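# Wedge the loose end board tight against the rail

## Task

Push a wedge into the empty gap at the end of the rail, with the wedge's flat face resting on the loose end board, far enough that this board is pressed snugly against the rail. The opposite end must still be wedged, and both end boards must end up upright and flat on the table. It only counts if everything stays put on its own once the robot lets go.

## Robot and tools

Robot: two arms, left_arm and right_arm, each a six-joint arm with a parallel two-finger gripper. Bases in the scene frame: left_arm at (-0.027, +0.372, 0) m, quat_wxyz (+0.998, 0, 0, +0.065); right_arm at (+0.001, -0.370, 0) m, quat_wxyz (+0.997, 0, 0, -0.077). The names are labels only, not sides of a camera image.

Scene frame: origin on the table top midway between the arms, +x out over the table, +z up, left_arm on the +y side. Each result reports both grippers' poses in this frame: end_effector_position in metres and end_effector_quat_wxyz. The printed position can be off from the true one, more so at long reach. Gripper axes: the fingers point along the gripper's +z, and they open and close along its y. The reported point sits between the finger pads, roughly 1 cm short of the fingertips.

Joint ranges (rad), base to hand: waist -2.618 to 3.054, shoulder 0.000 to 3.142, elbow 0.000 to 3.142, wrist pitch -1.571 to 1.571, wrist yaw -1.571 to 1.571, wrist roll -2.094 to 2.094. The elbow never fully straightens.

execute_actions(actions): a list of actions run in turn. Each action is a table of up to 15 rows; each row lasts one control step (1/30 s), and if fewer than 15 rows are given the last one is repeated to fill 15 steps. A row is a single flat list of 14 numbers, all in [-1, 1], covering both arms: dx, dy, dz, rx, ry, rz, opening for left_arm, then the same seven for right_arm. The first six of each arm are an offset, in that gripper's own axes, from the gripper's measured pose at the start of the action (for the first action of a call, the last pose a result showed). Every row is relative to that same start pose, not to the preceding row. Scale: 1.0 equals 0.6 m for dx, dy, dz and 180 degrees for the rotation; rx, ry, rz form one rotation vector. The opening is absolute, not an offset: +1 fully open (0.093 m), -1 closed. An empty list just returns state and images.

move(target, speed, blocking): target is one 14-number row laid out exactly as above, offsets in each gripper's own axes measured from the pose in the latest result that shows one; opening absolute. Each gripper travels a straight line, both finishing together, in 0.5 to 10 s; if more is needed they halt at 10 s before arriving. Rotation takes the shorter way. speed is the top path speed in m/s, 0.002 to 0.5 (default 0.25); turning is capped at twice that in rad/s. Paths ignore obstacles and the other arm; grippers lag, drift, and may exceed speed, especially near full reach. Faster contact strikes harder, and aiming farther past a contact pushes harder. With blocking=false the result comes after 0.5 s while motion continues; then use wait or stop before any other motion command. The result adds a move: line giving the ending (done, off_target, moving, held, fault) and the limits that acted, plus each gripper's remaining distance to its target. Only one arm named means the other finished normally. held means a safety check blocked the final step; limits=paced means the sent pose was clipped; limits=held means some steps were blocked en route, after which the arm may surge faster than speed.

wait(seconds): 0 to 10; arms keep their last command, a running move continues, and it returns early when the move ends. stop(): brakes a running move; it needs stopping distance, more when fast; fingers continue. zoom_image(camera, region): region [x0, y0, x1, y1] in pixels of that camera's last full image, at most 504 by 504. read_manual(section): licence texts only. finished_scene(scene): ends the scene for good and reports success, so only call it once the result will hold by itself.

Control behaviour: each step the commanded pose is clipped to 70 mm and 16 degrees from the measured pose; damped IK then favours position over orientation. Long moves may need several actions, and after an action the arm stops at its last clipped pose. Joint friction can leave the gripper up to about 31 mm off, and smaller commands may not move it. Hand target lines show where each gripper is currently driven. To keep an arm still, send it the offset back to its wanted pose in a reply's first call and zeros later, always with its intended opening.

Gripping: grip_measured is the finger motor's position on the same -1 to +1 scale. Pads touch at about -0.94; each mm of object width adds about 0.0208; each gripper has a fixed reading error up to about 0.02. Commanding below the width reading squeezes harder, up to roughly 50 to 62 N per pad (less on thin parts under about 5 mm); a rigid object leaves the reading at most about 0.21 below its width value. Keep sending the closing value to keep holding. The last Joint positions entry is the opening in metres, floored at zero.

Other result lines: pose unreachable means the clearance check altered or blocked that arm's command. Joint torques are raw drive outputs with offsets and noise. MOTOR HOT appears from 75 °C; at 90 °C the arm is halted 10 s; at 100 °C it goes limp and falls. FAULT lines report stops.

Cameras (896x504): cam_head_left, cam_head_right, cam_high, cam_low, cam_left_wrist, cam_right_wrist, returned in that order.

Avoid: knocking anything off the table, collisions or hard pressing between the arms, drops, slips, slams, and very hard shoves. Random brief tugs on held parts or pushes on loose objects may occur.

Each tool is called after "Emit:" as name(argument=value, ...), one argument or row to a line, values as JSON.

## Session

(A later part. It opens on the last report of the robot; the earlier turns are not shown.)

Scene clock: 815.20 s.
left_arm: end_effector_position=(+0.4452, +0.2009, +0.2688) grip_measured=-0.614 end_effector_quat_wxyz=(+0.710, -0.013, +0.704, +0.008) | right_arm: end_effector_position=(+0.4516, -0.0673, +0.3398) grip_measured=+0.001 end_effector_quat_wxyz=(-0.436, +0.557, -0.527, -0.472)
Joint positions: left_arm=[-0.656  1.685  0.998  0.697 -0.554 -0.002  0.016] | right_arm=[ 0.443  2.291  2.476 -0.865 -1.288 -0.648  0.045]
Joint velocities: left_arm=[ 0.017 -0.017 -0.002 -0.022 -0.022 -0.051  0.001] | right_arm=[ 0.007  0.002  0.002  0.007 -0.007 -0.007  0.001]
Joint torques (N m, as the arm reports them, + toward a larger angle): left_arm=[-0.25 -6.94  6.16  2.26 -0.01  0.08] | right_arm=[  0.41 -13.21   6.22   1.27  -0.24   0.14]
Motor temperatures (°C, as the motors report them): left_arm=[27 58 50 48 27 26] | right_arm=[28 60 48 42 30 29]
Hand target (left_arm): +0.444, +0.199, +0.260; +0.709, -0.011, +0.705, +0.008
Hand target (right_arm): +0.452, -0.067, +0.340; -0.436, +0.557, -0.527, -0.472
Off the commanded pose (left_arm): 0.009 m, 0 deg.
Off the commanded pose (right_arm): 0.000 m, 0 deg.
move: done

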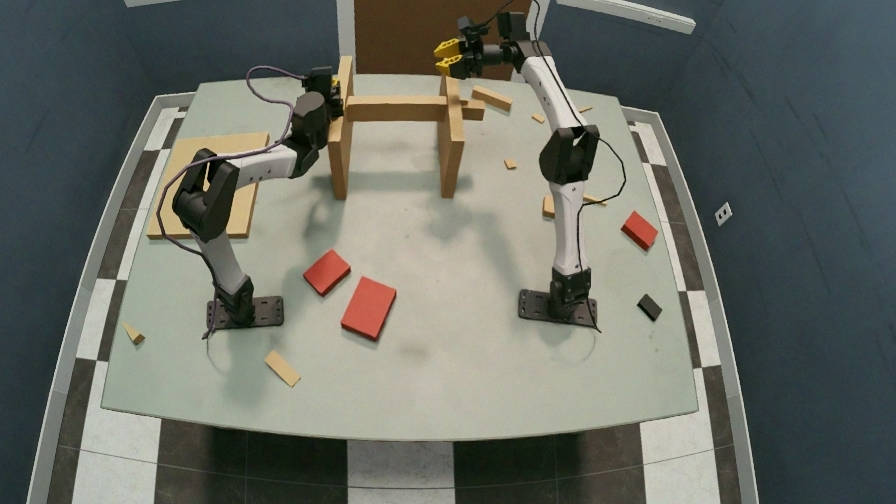

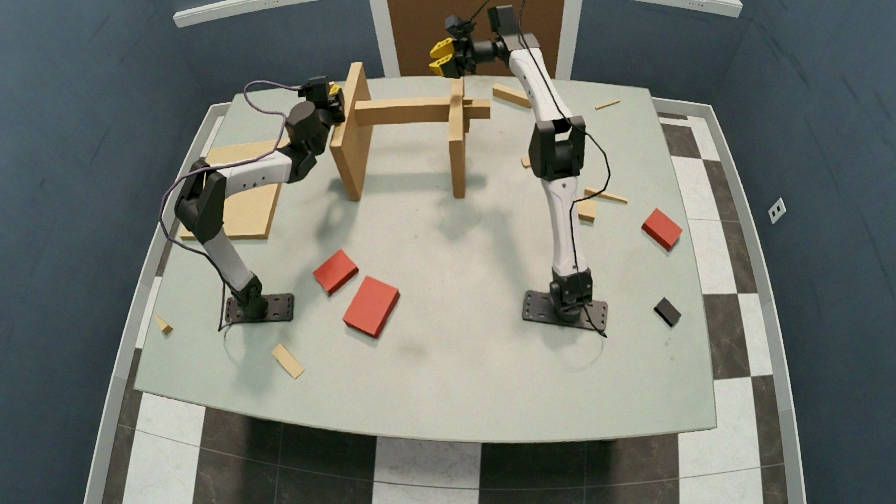

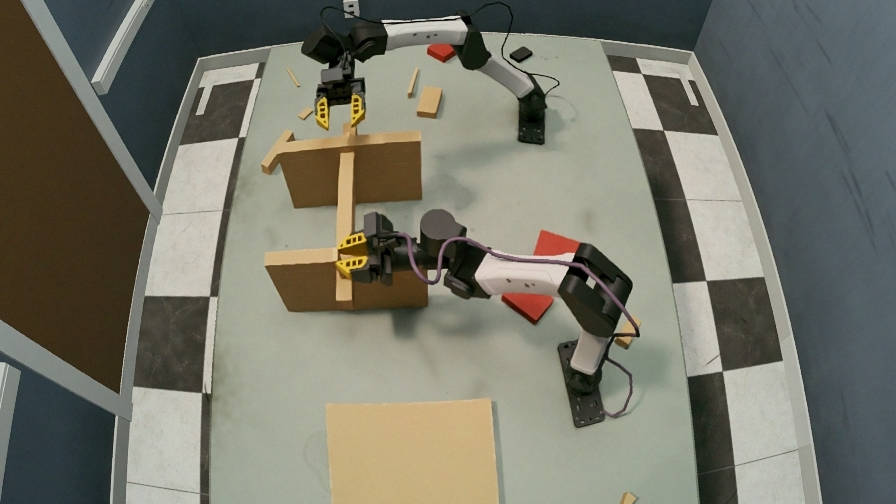

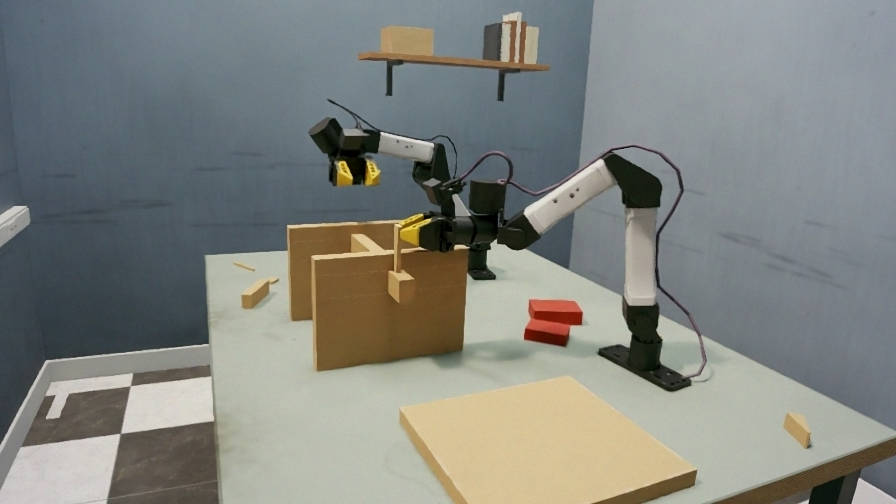

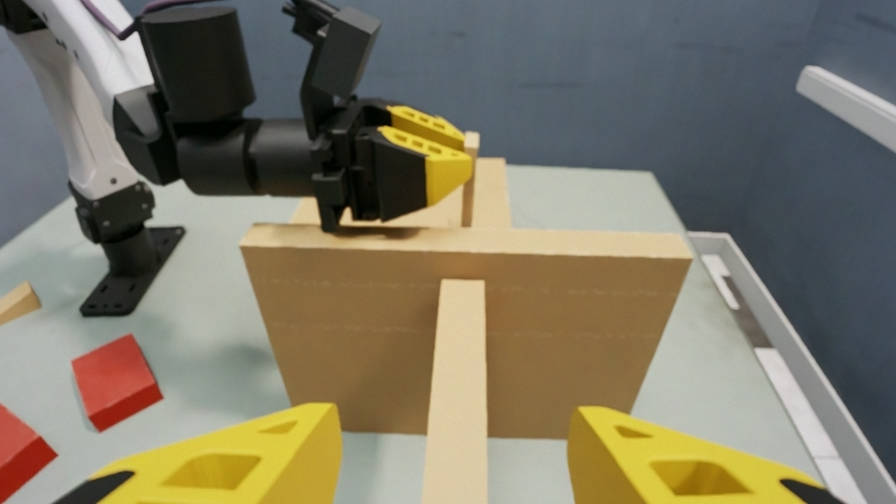

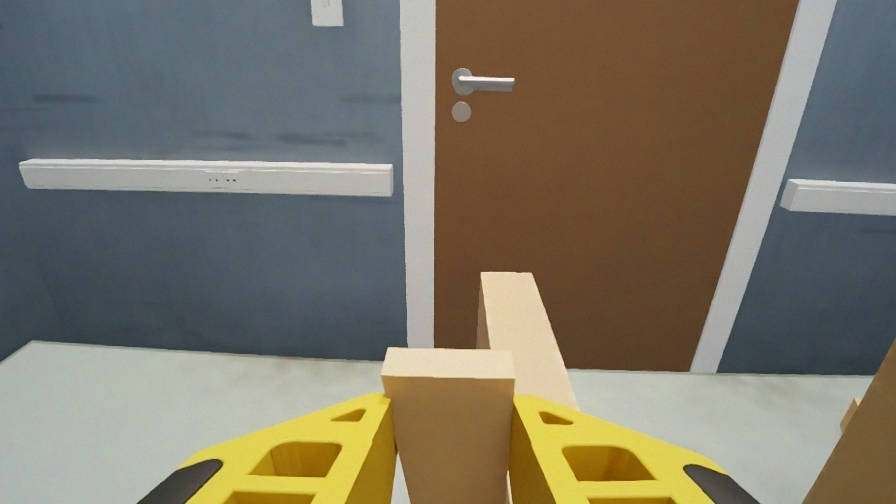

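Emit:
execute_actions(
  actions=[
    [[0,0,0,0,0,0,-0.62,0,0,0,0,0,0,0],[0,0,0,0,0,0,-0.61,0,0,0,0,0,0,0],[0,0,0,0,0,0,-0.60,0,0,0,0,0,0,0],[0,0,0,0,0,0,-0.59,0,0,0,0,0,0,0],[0,0,0,0,0,0,-0.58,0,0,0,0,0,0,0],[0,0,0,0,0,0,-0.57,0,0,0,0,0,0,0],[0,0,0,0,0,0,-0.56,0,0,0,0,0,0,0],[0,0,0,0,0,0,-0.55,0,0,0,0,0,0,0],[0,0,0,0,0,0,-0.54,0,0,0,0,0,0,0],[0,0,0,0,0,0,-0.53,0,0,0,0,0,0,0],[0,0,0,0,0,0,-0.525,0,0,0,0,0,0,0],[0,0,0,0,0,0,-0.52,0,0,0,0,0,0,0],[0,0,0,0,0,0,-0.515,0,0,0,0,0,0,0],[0,0,0,0,0,0,-0.51,0,0,0,0,0,0,0],[0,0,0,0,0,0,-0.505,0,0,0,0,0,0,0]],
    [[0,0,0,0,0,0,-0.502,0,0,0,0,0,0,0],[0,0,0,0,0,0,-0.499,0,0,0,0,0,0,0],[0,0,0,0,0,0,-0.496,0,0,0,0,0,0,0],[0,0,0,0,0,0,-0.493,0,0,0,0,0,0,0],[0,0,0,0,0,0,-0.49,0,0,0,0,0,0,0],[0,0,0,0,0,0,-0.487,0,0,0,0,0,0,0],[0,0,0,0,0,0,-0.484,0,0,0,0,0,0,0],[0,0,0,0,0,0,-0.481,0,0,0,0,0,0,0],[0,0,0,0,0,0,-0.478,0,0,0,0,0,0,0],[0,0,0,0,0,0,-0.475,0,0,0,0,0,0,0],[0,0,0,0,0,0,-0.472,0,0,0,0,0,0,0],[0,0,0,0,0,0,-0.469,0,0,0,0,0,0,0],[0,0,0,0,0,0,-0.466,0,0,0,0,0,0,0],[0,0,0,0,0,0,-0.463,0,0,0,0,0,0,0],[0,0,0,0,0,0,-0.46,0,0,0,0,0,0,0]],
    [[0,0,0,0,0,0,-0.457,0,0,0,0,0,0,0],[0,0,0,0,0,0,-0.454,0,0,0,0,0,0,0],[0,0,0,0,0,0,-0.451,0,0,0,0,0,0,0],[0,0,0,0,0,0,-0.448,0,0,0,0,0,0,0],[0,0,0,0,0,0,-0.445,0,0,0,0,0,0,0],[0,0,0,0,0,0,-0.442,0,0,0,0,0,0,0],[0,0,0,0,0,0,-0.439,0,0,0,0,0,0,0],[0,0,0,0,0,0,-0.436,0,0,0,0,0,0,0],[0,0,0,0,0,0,-0.433,0,0,0,0,0,0,0],[0,0,0,0,0,0,-0.43,0,0,0,0,0,0,0],[0,0,0,0,0,0,-0.427,0,0,0,0,0,0,0],[0,0,0,0,0,0,-0.424,0,0,0,0,0,0,0],[0,0,0,0,0,0,-0.421,0,0,0,0,0,0,0],[0,0,0,0,0,0,-0.418,0,0,0,0,0,0,0],[0,0,0,0,0,0,-0.415,0,0,0,0,0,0,0]],
    [[0,0,0,0,0,0,-0.411,0,0,0,0,0,0,0],[0,0,0,0,0,0,-0.407,0,0,0,0,0,0,0],[0,0,0,0,0,0,-0.403,0,0,0,0,0,0,0],[0,0,0,0,0,0,-0.399,0,0,0,0,0,0,0],[0,0,0,0,0,0,-0.395,0,0,0,0,0,0,0],[0,0,0,0,0,0,-0.39,0,0,0,0,0,0,0],[0,0,0,0,0,0,-0.385,0,0,0,0,0,0,0],[0,0,0,0,0,0,-0.38,0,0,0,0,0,0,0],[0,0,0,0,0,0,-0.375,0,0,0,0,0,0,0],[0,0,0,0,0,0,-0.37,0,0,0,0,0,0,0],[0,0,0,0,0,0,-0.365,0,0,0,0,0,0,0],[0,0,0,0,0,0,-0.36,0,0,0,0,0,0,0],[0,0,0,0,0,0,-0.355,0,0,0,0,0,0,0],[0,0,0,0,0,0,-0.35,0,0,0,0,0,0,0],[0,0,0,0,0,0,-0.35,0,0,0,0,0,0,0]],
  ],
)

Emit:
zoom_image(
  camera="cam_low",
  region=[340, 200, 480, 340],
)

Scene clock: 831.10 s.
left_arm: end_effector_position=(+0.4452, +0.2009, +0.2685) grip_measured=-0.352 end_effector_quat_wxyz=(+0.710, -0.012, +0.704, +0.008) | right_arm: end_effector_position=(+0.4516, -0.0673, +0.3398) grip_measured=+0.001 end_effector_quat_wxyz=(-0.436, +0.557, -0.527, -0.472)
Joint positions: left_arm=[-0.656  1.685  0.998  0.696 -0.554 -0.002  0.028] | right_arm=[ 0.443  2.291  2.476 -0.865 -1.288 -0.648  0.045]
Joint velocities: left_arm=[-0.017  0.007  0.007 -0.022 -0.051  0.066  0.001] | right_arm=[ 0.007  0.007  0.002  0.007  0.037 -0.022 -0.001]
Joint torques (N m, as the arm reports them, + toward a larger angle): left_arm=[ 0.2  -8.05  7.8   1.99  0.03  0.05] | right_arm=[  0.4  -13.2    6.24   1.26  -0.24   0.15]
Motor temperatures (°C, as the motors report them): left_arm=[27 57 49 49 27 26] | right_arm=[28 60 48 42 30 29]
Hand target (left_arm): +0.445, +0.201, +0.269; +0.710, -0.012, +0.704, +0.008
Hand target (right_arm): +0.452, -0.067, +0.340; -0.436, +0.557, -0.527, -0.472
Off the commanded pose (left_arm): 0.000 m, 0 deg.
Off the commanded pose (right_arm): 0.000 m, 0 deg.

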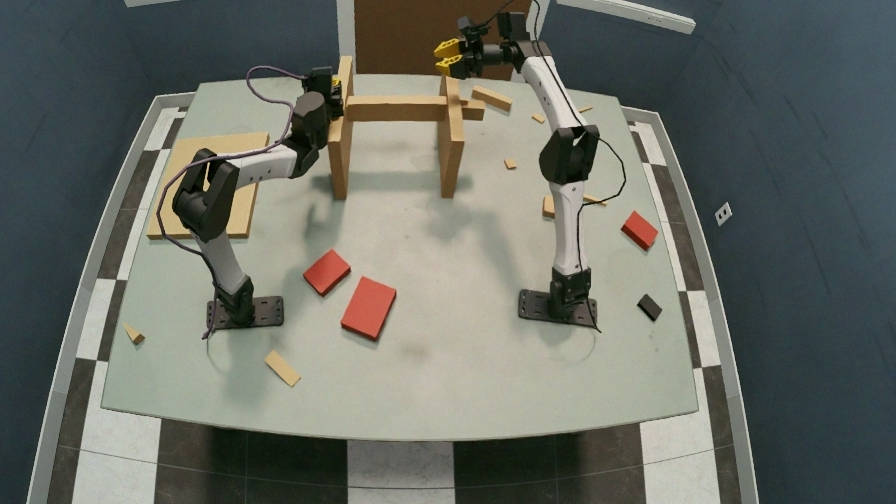

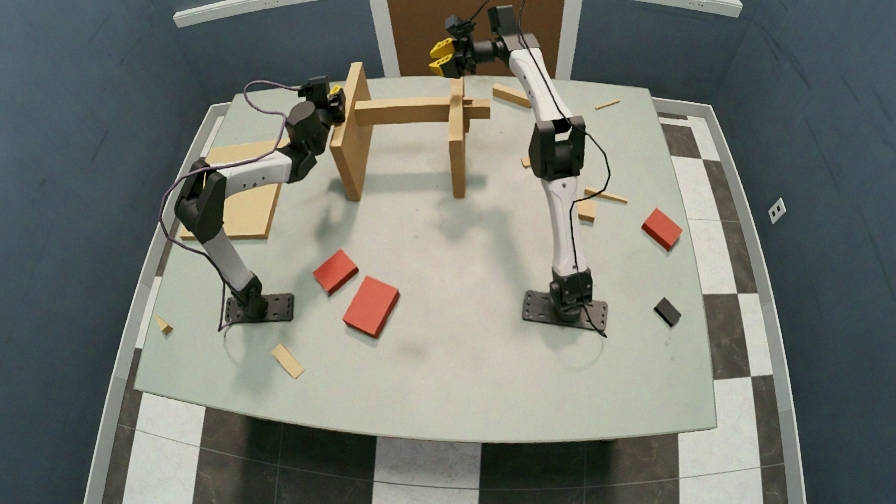

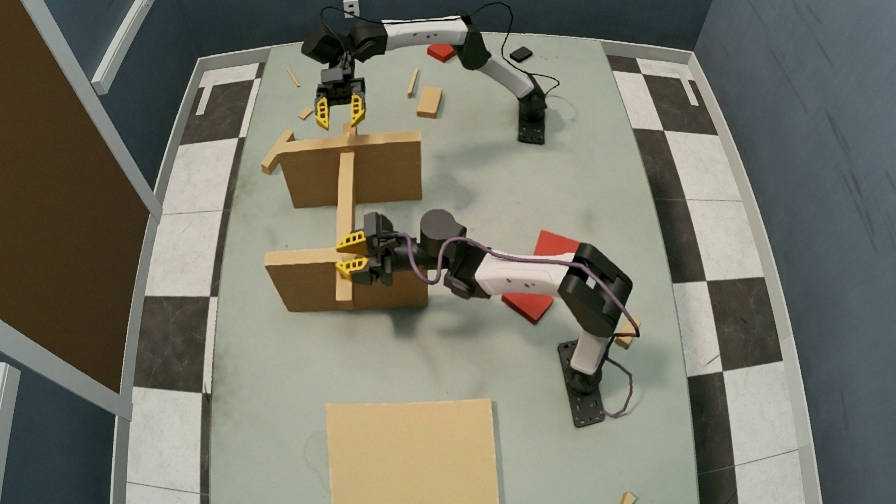

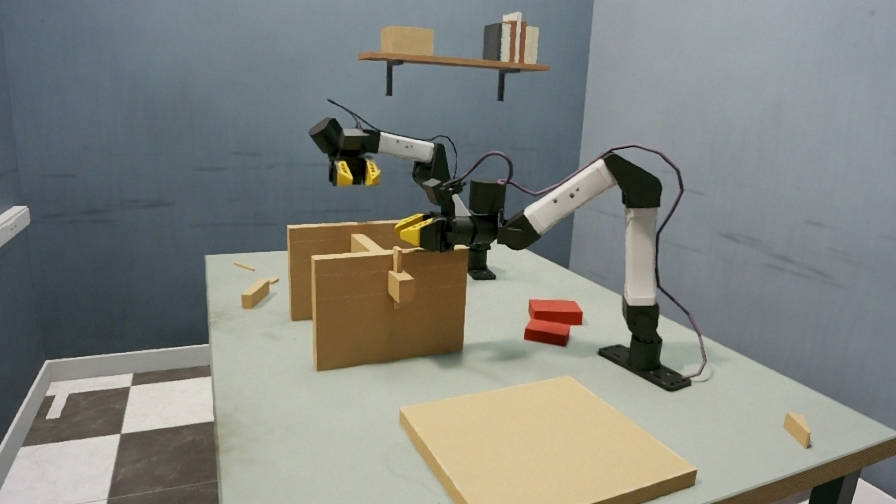

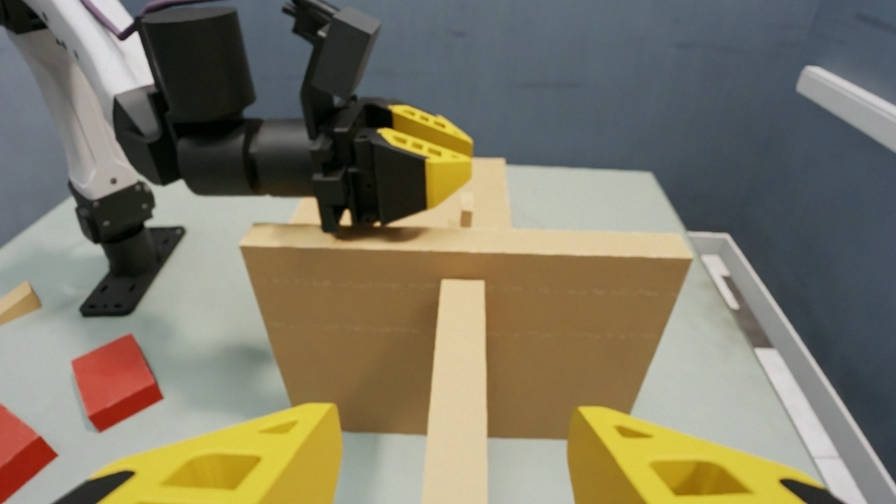

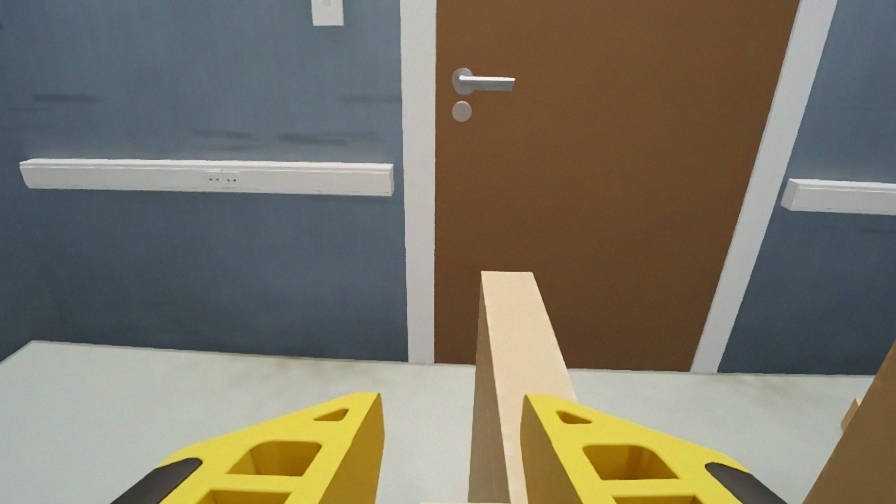

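Region (340, 200, 480, 340) of cam_low's 896x504 image, scaled by 3.600, with more detail than that image has.

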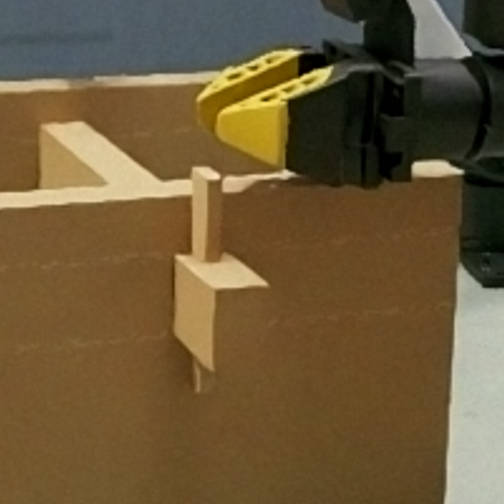

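Emit:
move(
  target=[-0.0425, 0.0514, -0.0566, -0.0454, 0.3748, -0.3325, -1.0, 0, 0, 0, 0, 0, 0, 0.0],
  speed=0.2,
)

Scene clock: 918.53 s.
left_arm: end_effector_position=(+0.4032, +0.2281, +0.2930) grip_measured=-1.000 end_effector_quat_wxyz=(+0.125, -0.386, +0.865, -0.296) | right_arm: end_effector_position=(+0.4516, -0.0673, +0.3398) grip_measured=+0.001 end_effector_quat_wxyz=(-0.436, +0.557, -0.527, -0.472)
Joint positions: left_arm=[-0.336  1.893  2.171 -1.268  0.321 -1.142  0.   ] | right_arm=[ 0.443  2.291  2.476 -0.865 -1.288 -0.648  0.045]
Joint velocities: left_arm=[-0.002 -0.017  0.017 -0.007 -0.022  0.081  0.   ] | right_arm=[-0.002  0.002  0.002 -0.066 -0.007 -0.007  0.001]
Joint torques (N m, as the arm reports them, + toward a larger angle): left_arm=[ 0.85 -8.09  8.7   1.35  0.15  0.03] | right_arm=[  0.4  -13.22   6.22   1.27  -0.24   0.15]
Motor temperatures (°C, as the motors report them): left_arm=[27 58 50 49 27 26] | right_arm=[28 62 48 42 30 29]
Hand target (left_arm): +0.406, +0.231, +0.295; +0.124, -0.392, +0.861, -0.299
Hand target (right_arm): +0.452, -0.067, +0.340; -0.436, +0.557, -0.527, -0.472
Off the commanded pose (left_arm): 0.008 m, 1 deg.
Off the commanded pose (right_arm): 0.000 m, 0 deg.
move: done

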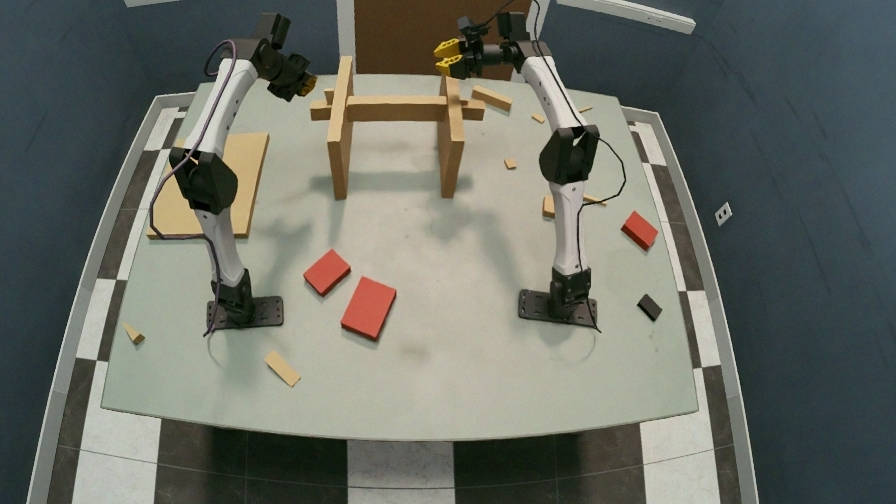

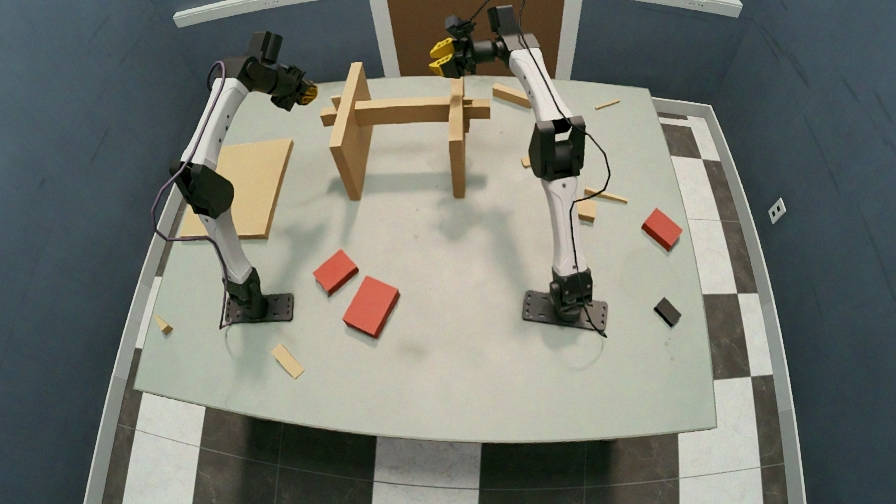

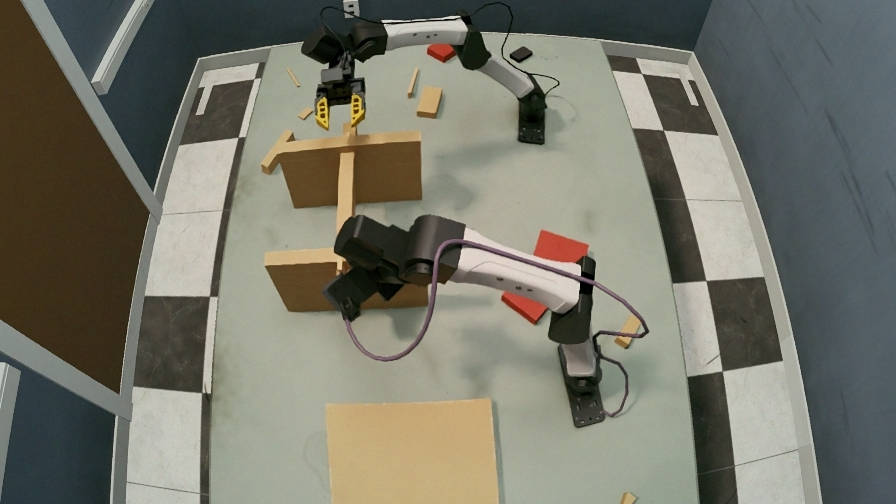

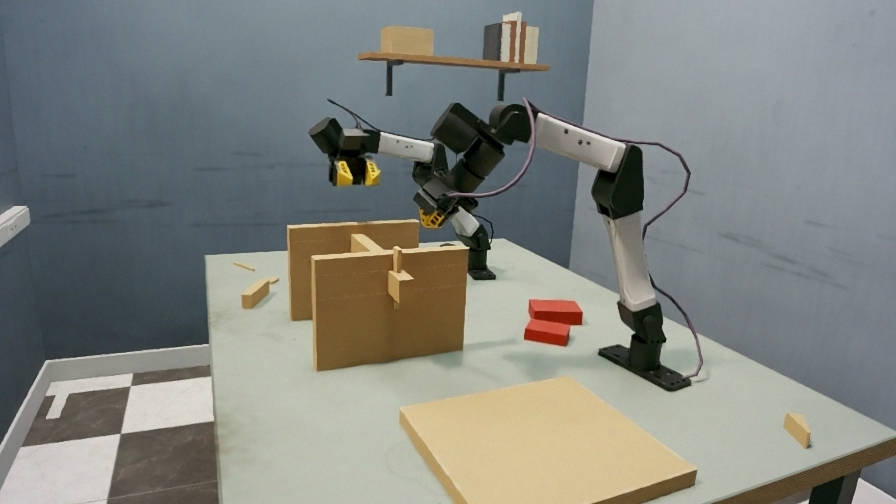

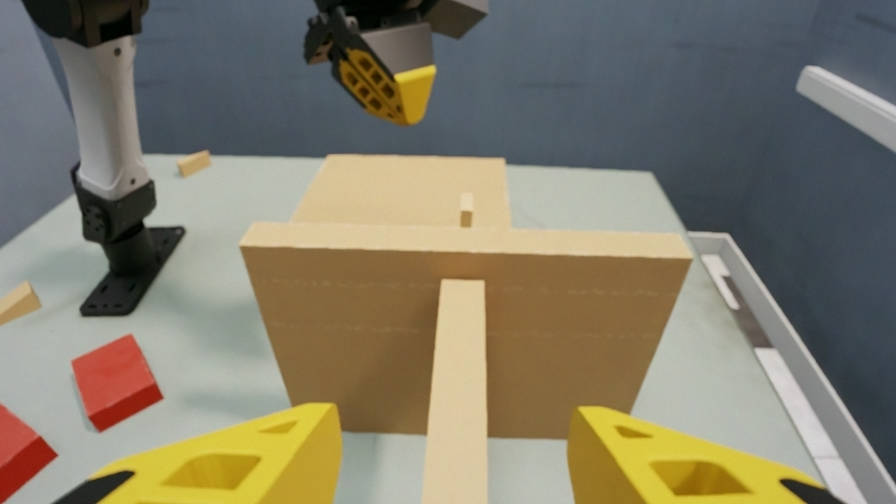

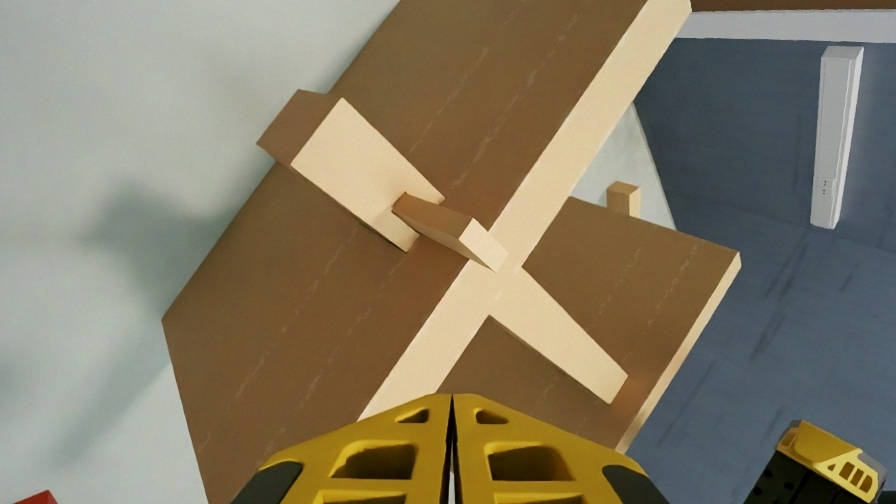

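Emit:
execute_actions(
  actions=[],
)

Scene clock: 932.57 s.
left_arm: end_effector_position=(+0.4028, +0.2280, +0.2928) grip_measured=-1.000 end_effector_quat_wxyz=(+0.124, -0.386, +0.865, -0.296) | right_arm: end_effector_position=(+0.4516, -0.0673, +0.3398) grip_measured=+0.001 end_effector_quat_wxyz=(-0.436, +0.557, -0.527, -0.472)
Joint positions: left_arm=[-0.336  1.893  2.171 -1.27   0.322 -1.142  0.   ] | right_arm=[ 0.443  2.291  2.476 -0.865 -1.288 -0.648  0.045]
Joint velocities: left_arm=[-0.002 -0.027 -0.017  0.007  0.051  0.022  0.   ] | right_arm=[-0.007 -0.007 -0.002 -0.007 -0.007  0.037  0.001]
Joint torques (N m, as the arm reports them, + toward a larger angle): left_arm=[ 0.91 -8.09  8.64  1.38  0.15  0.02] | right_arm=[  0.4  -13.22   6.22   1.27  -0.24   0.14]
Motor temperatures (°C, as the motors report them): left_arm=[27 58 51 47 27 26] | right_arm=[28 63 48 42 30 29]
Hand target (left_arm): +0.406, +0.231, +0.295; +0.124, -0.392, +0.861, -0.299
Hand target (right_arm): +0.452, -0.067, +0.340; -0.436, +0.557, -0.527, -0.472
Off the commanded pose (left_arm): 0.008 m, 1 deg.
Off the commanded pose (right_arm): 0.000 m, 0 deg.

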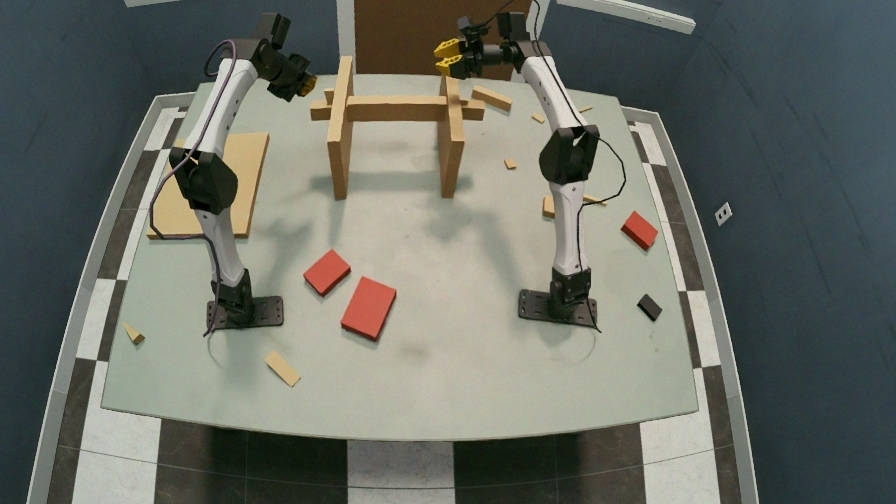

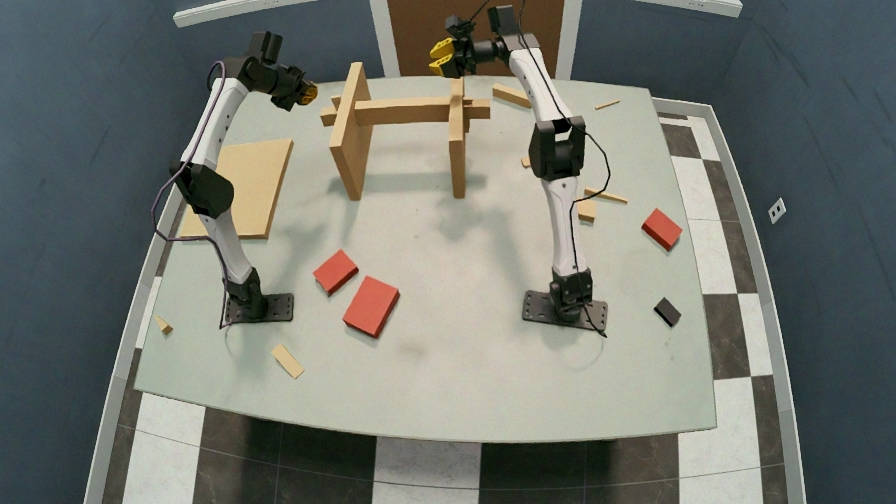

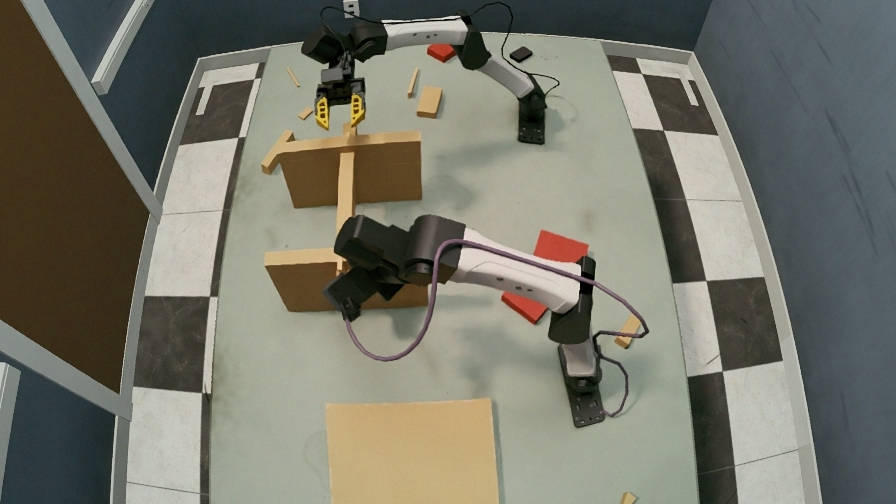

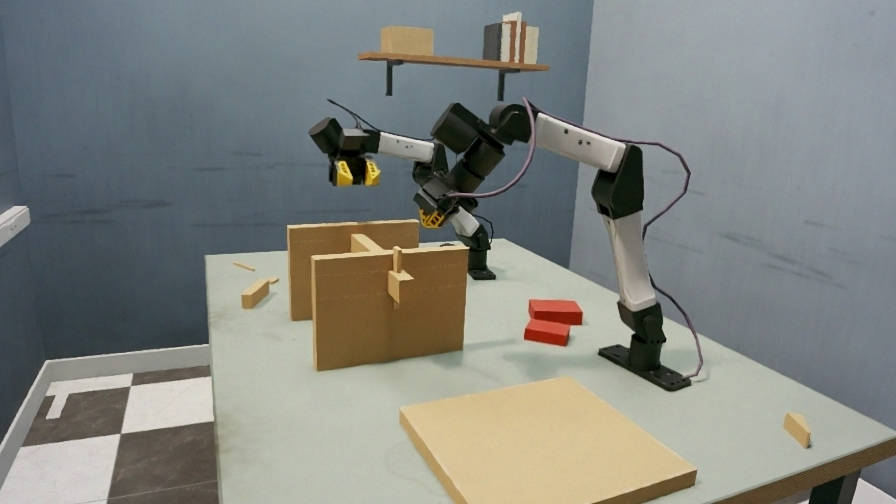

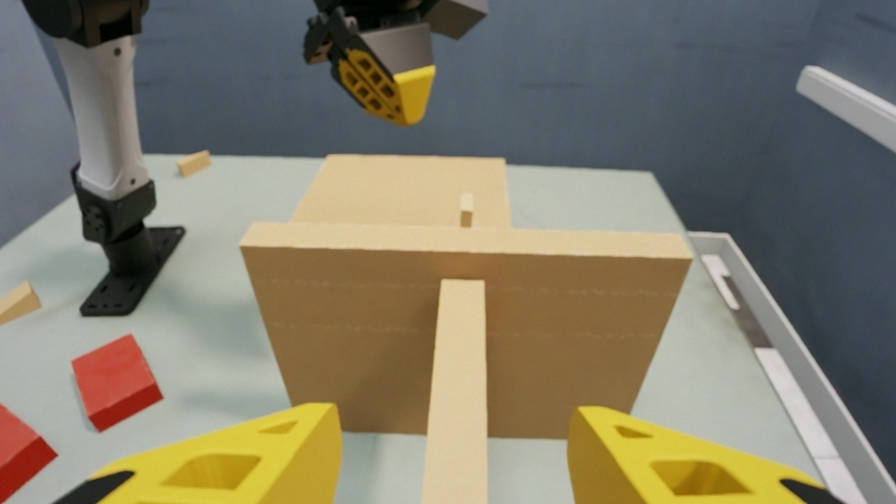

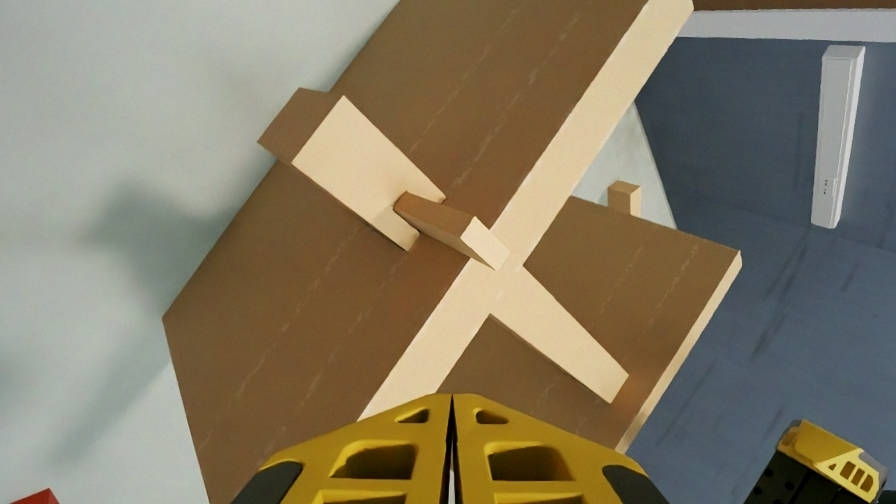

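Emit:
move(
  target=[-0.0249, -0.0407, 0.0890, 0, 0, 0, -1.0, 0, 0, 0, 0, 0, 0, 0.0],
  speed=0.04,
)

Scene clock: 956.77 s.
left_arm: end_effector_position=(+0.4472, +0.2111, +0.2600) grip_measured=-1.000 end_effector_quat_wxyz=(+0.114, -0.391, +0.867, -0.288) | right_arm: end_effector_position=(+0.4516, -0.0673, +0.3398) grip_measured=+0.001 end_effector_quat_wxyz=(-0.436, +0.557, -0.527, -0.472)
Joint positions: left_arm=[-0.355  2.091  2.331 -1.255  0.311 -1.16   0.   ] | right_arm=[ 0.443  2.291  2.476 -0.865 -1.288 -0.648  0.045]
Joint velocities: left_arm=[-0.012 -0.012  0.022 -0.022  0.037  0.007  0.   ] | right_arm=[ 0.007 -0.012  0.007 -0.007  0.037  0.007 -0.   ]
Joint torques (N m, as the arm reports them, + toward a larger angle): left_arm=[ -0.6  -10.08   8.75   1.52   0.06   0.05] | right_arm=[  0.42 -13.2    6.21   1.27  -0.24   0.14]
Motor temperatures (°C, as the motors report them): left_arm=[27 58 52 46 27 26] | right_arm=[28 63 48 42 30 29]
Hand target (left_arm): +0.452, +0.205, +0.266; +0.124, -0.386, +0.865, -0.295
Hand target (right_arm): +0.452, -0.067, +0.340; -0.436, +0.557, -0.527, -0.472
Off the commanded pose (left_arm): 0.009 m, 2 deg.
Off the commanded pose (right_arm): 0.000 m, 0 deg.
move: done

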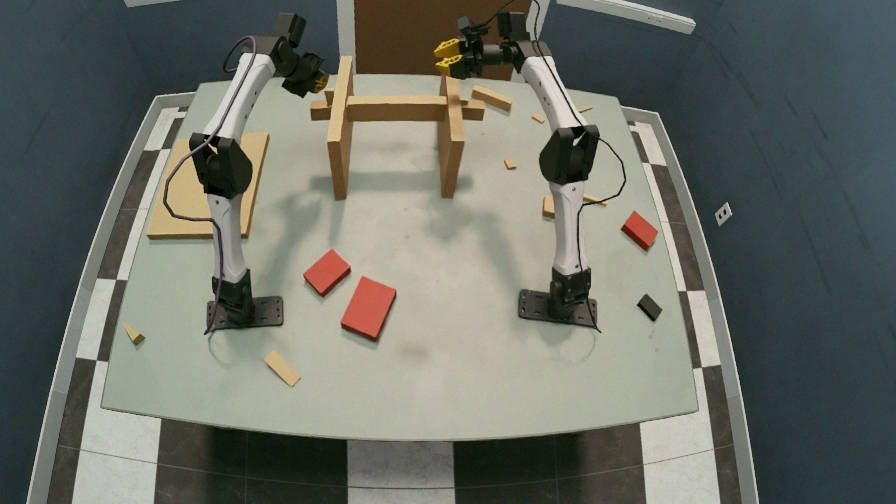

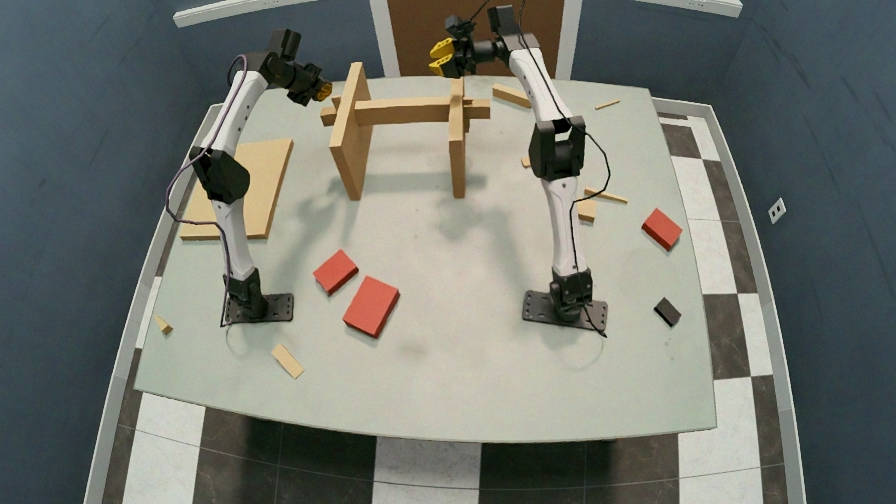

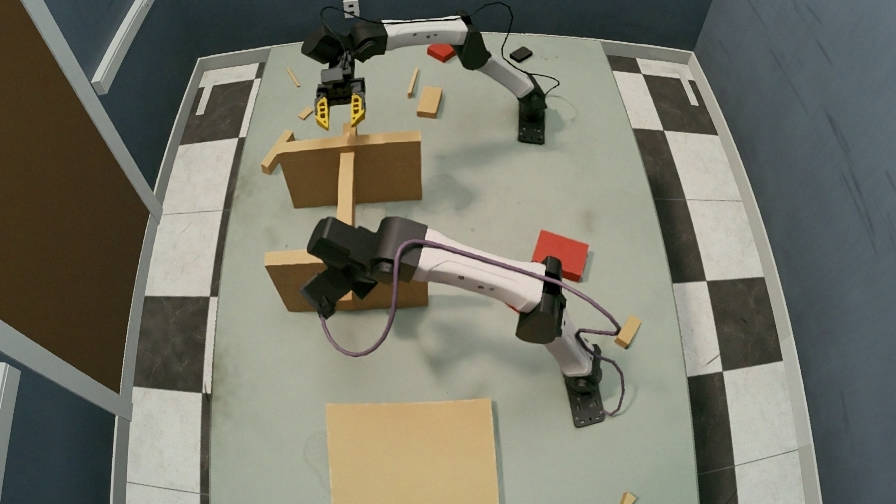

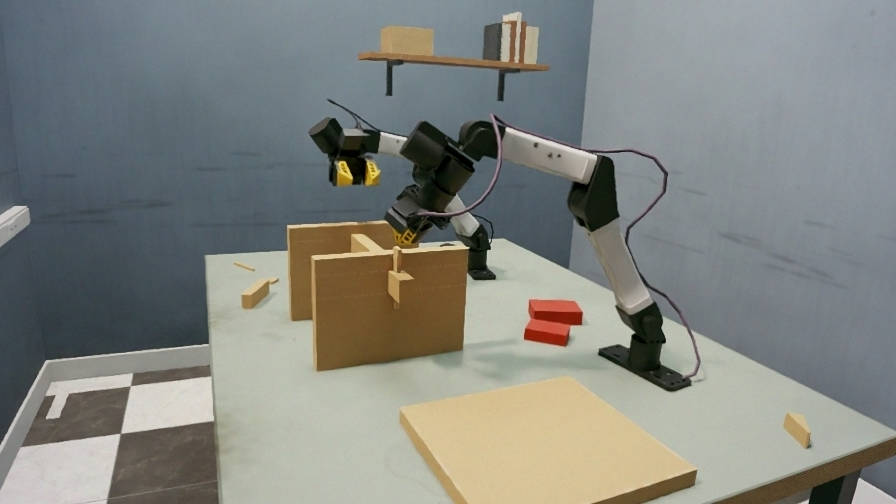

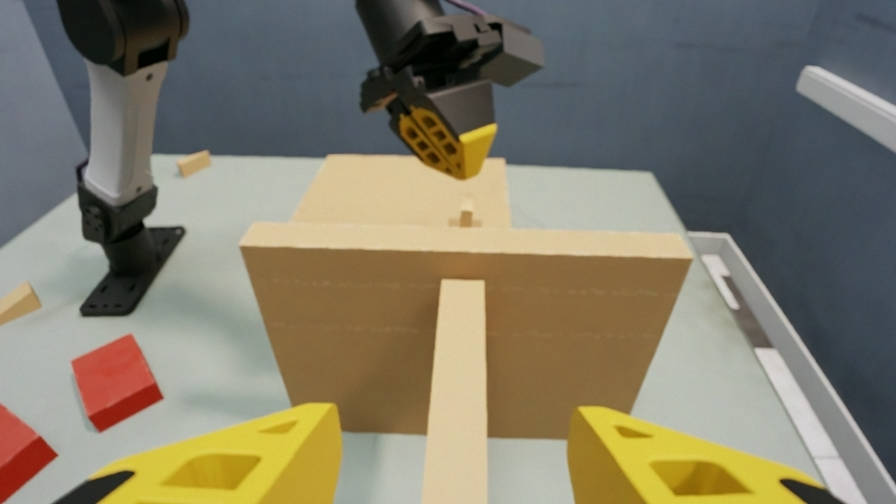

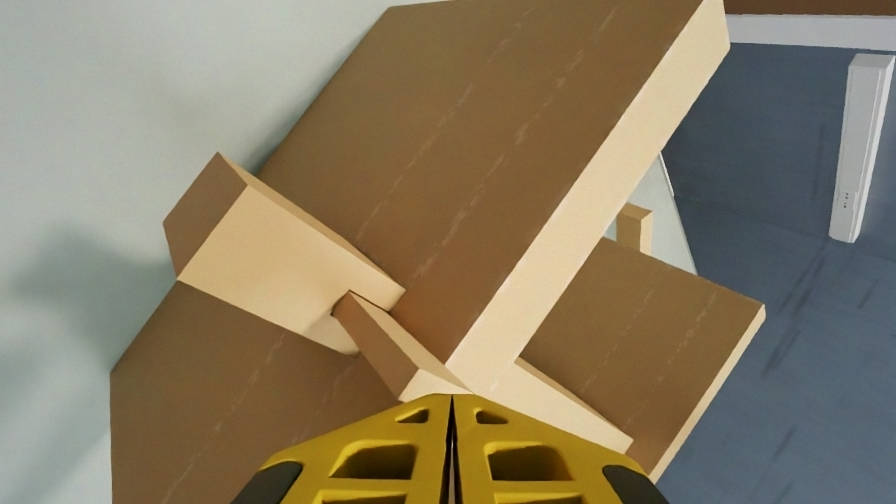

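Emit:
zoom_image(
  camera="cam_left_wrist",
  region=[380, 100, 560, 260],
)

Emit:
zoom_image(
  camera="cam_low",
  region=[340, 200, 480, 340],
)

Emit:
zoom_image(
  camera="cam_head_left",
  region=[280, 40, 380, 140],
)

Region (380, 100, 560, 260) of cam_left_wrist's 896x504 image, scaled by 2.800, with more detail than that image has.

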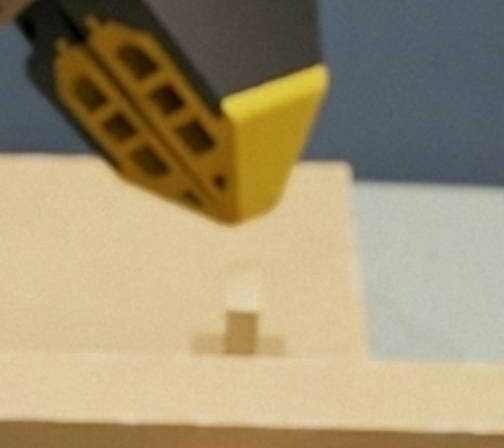

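Region (340, 200, 480, 340) of cam_low's 896x504 image, scaled by 3.600, with more detail than that image has.

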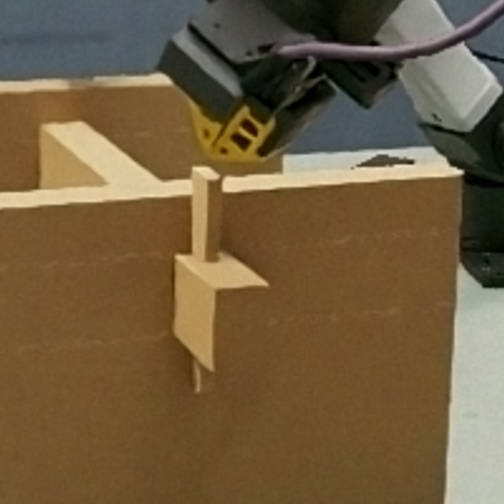

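Region (280, 40, 380, 140) of cam_head_left's 896x504 image, scaled by 5.040, with more detail than that image has.

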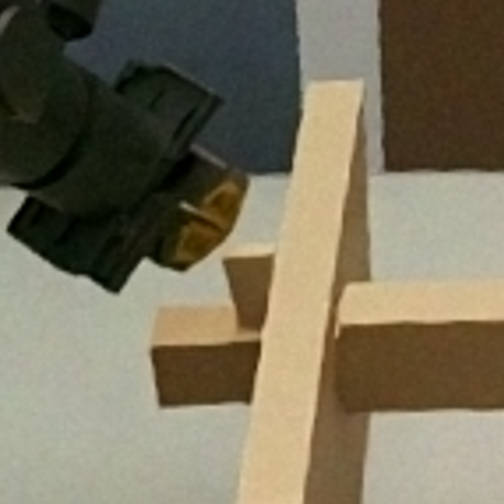

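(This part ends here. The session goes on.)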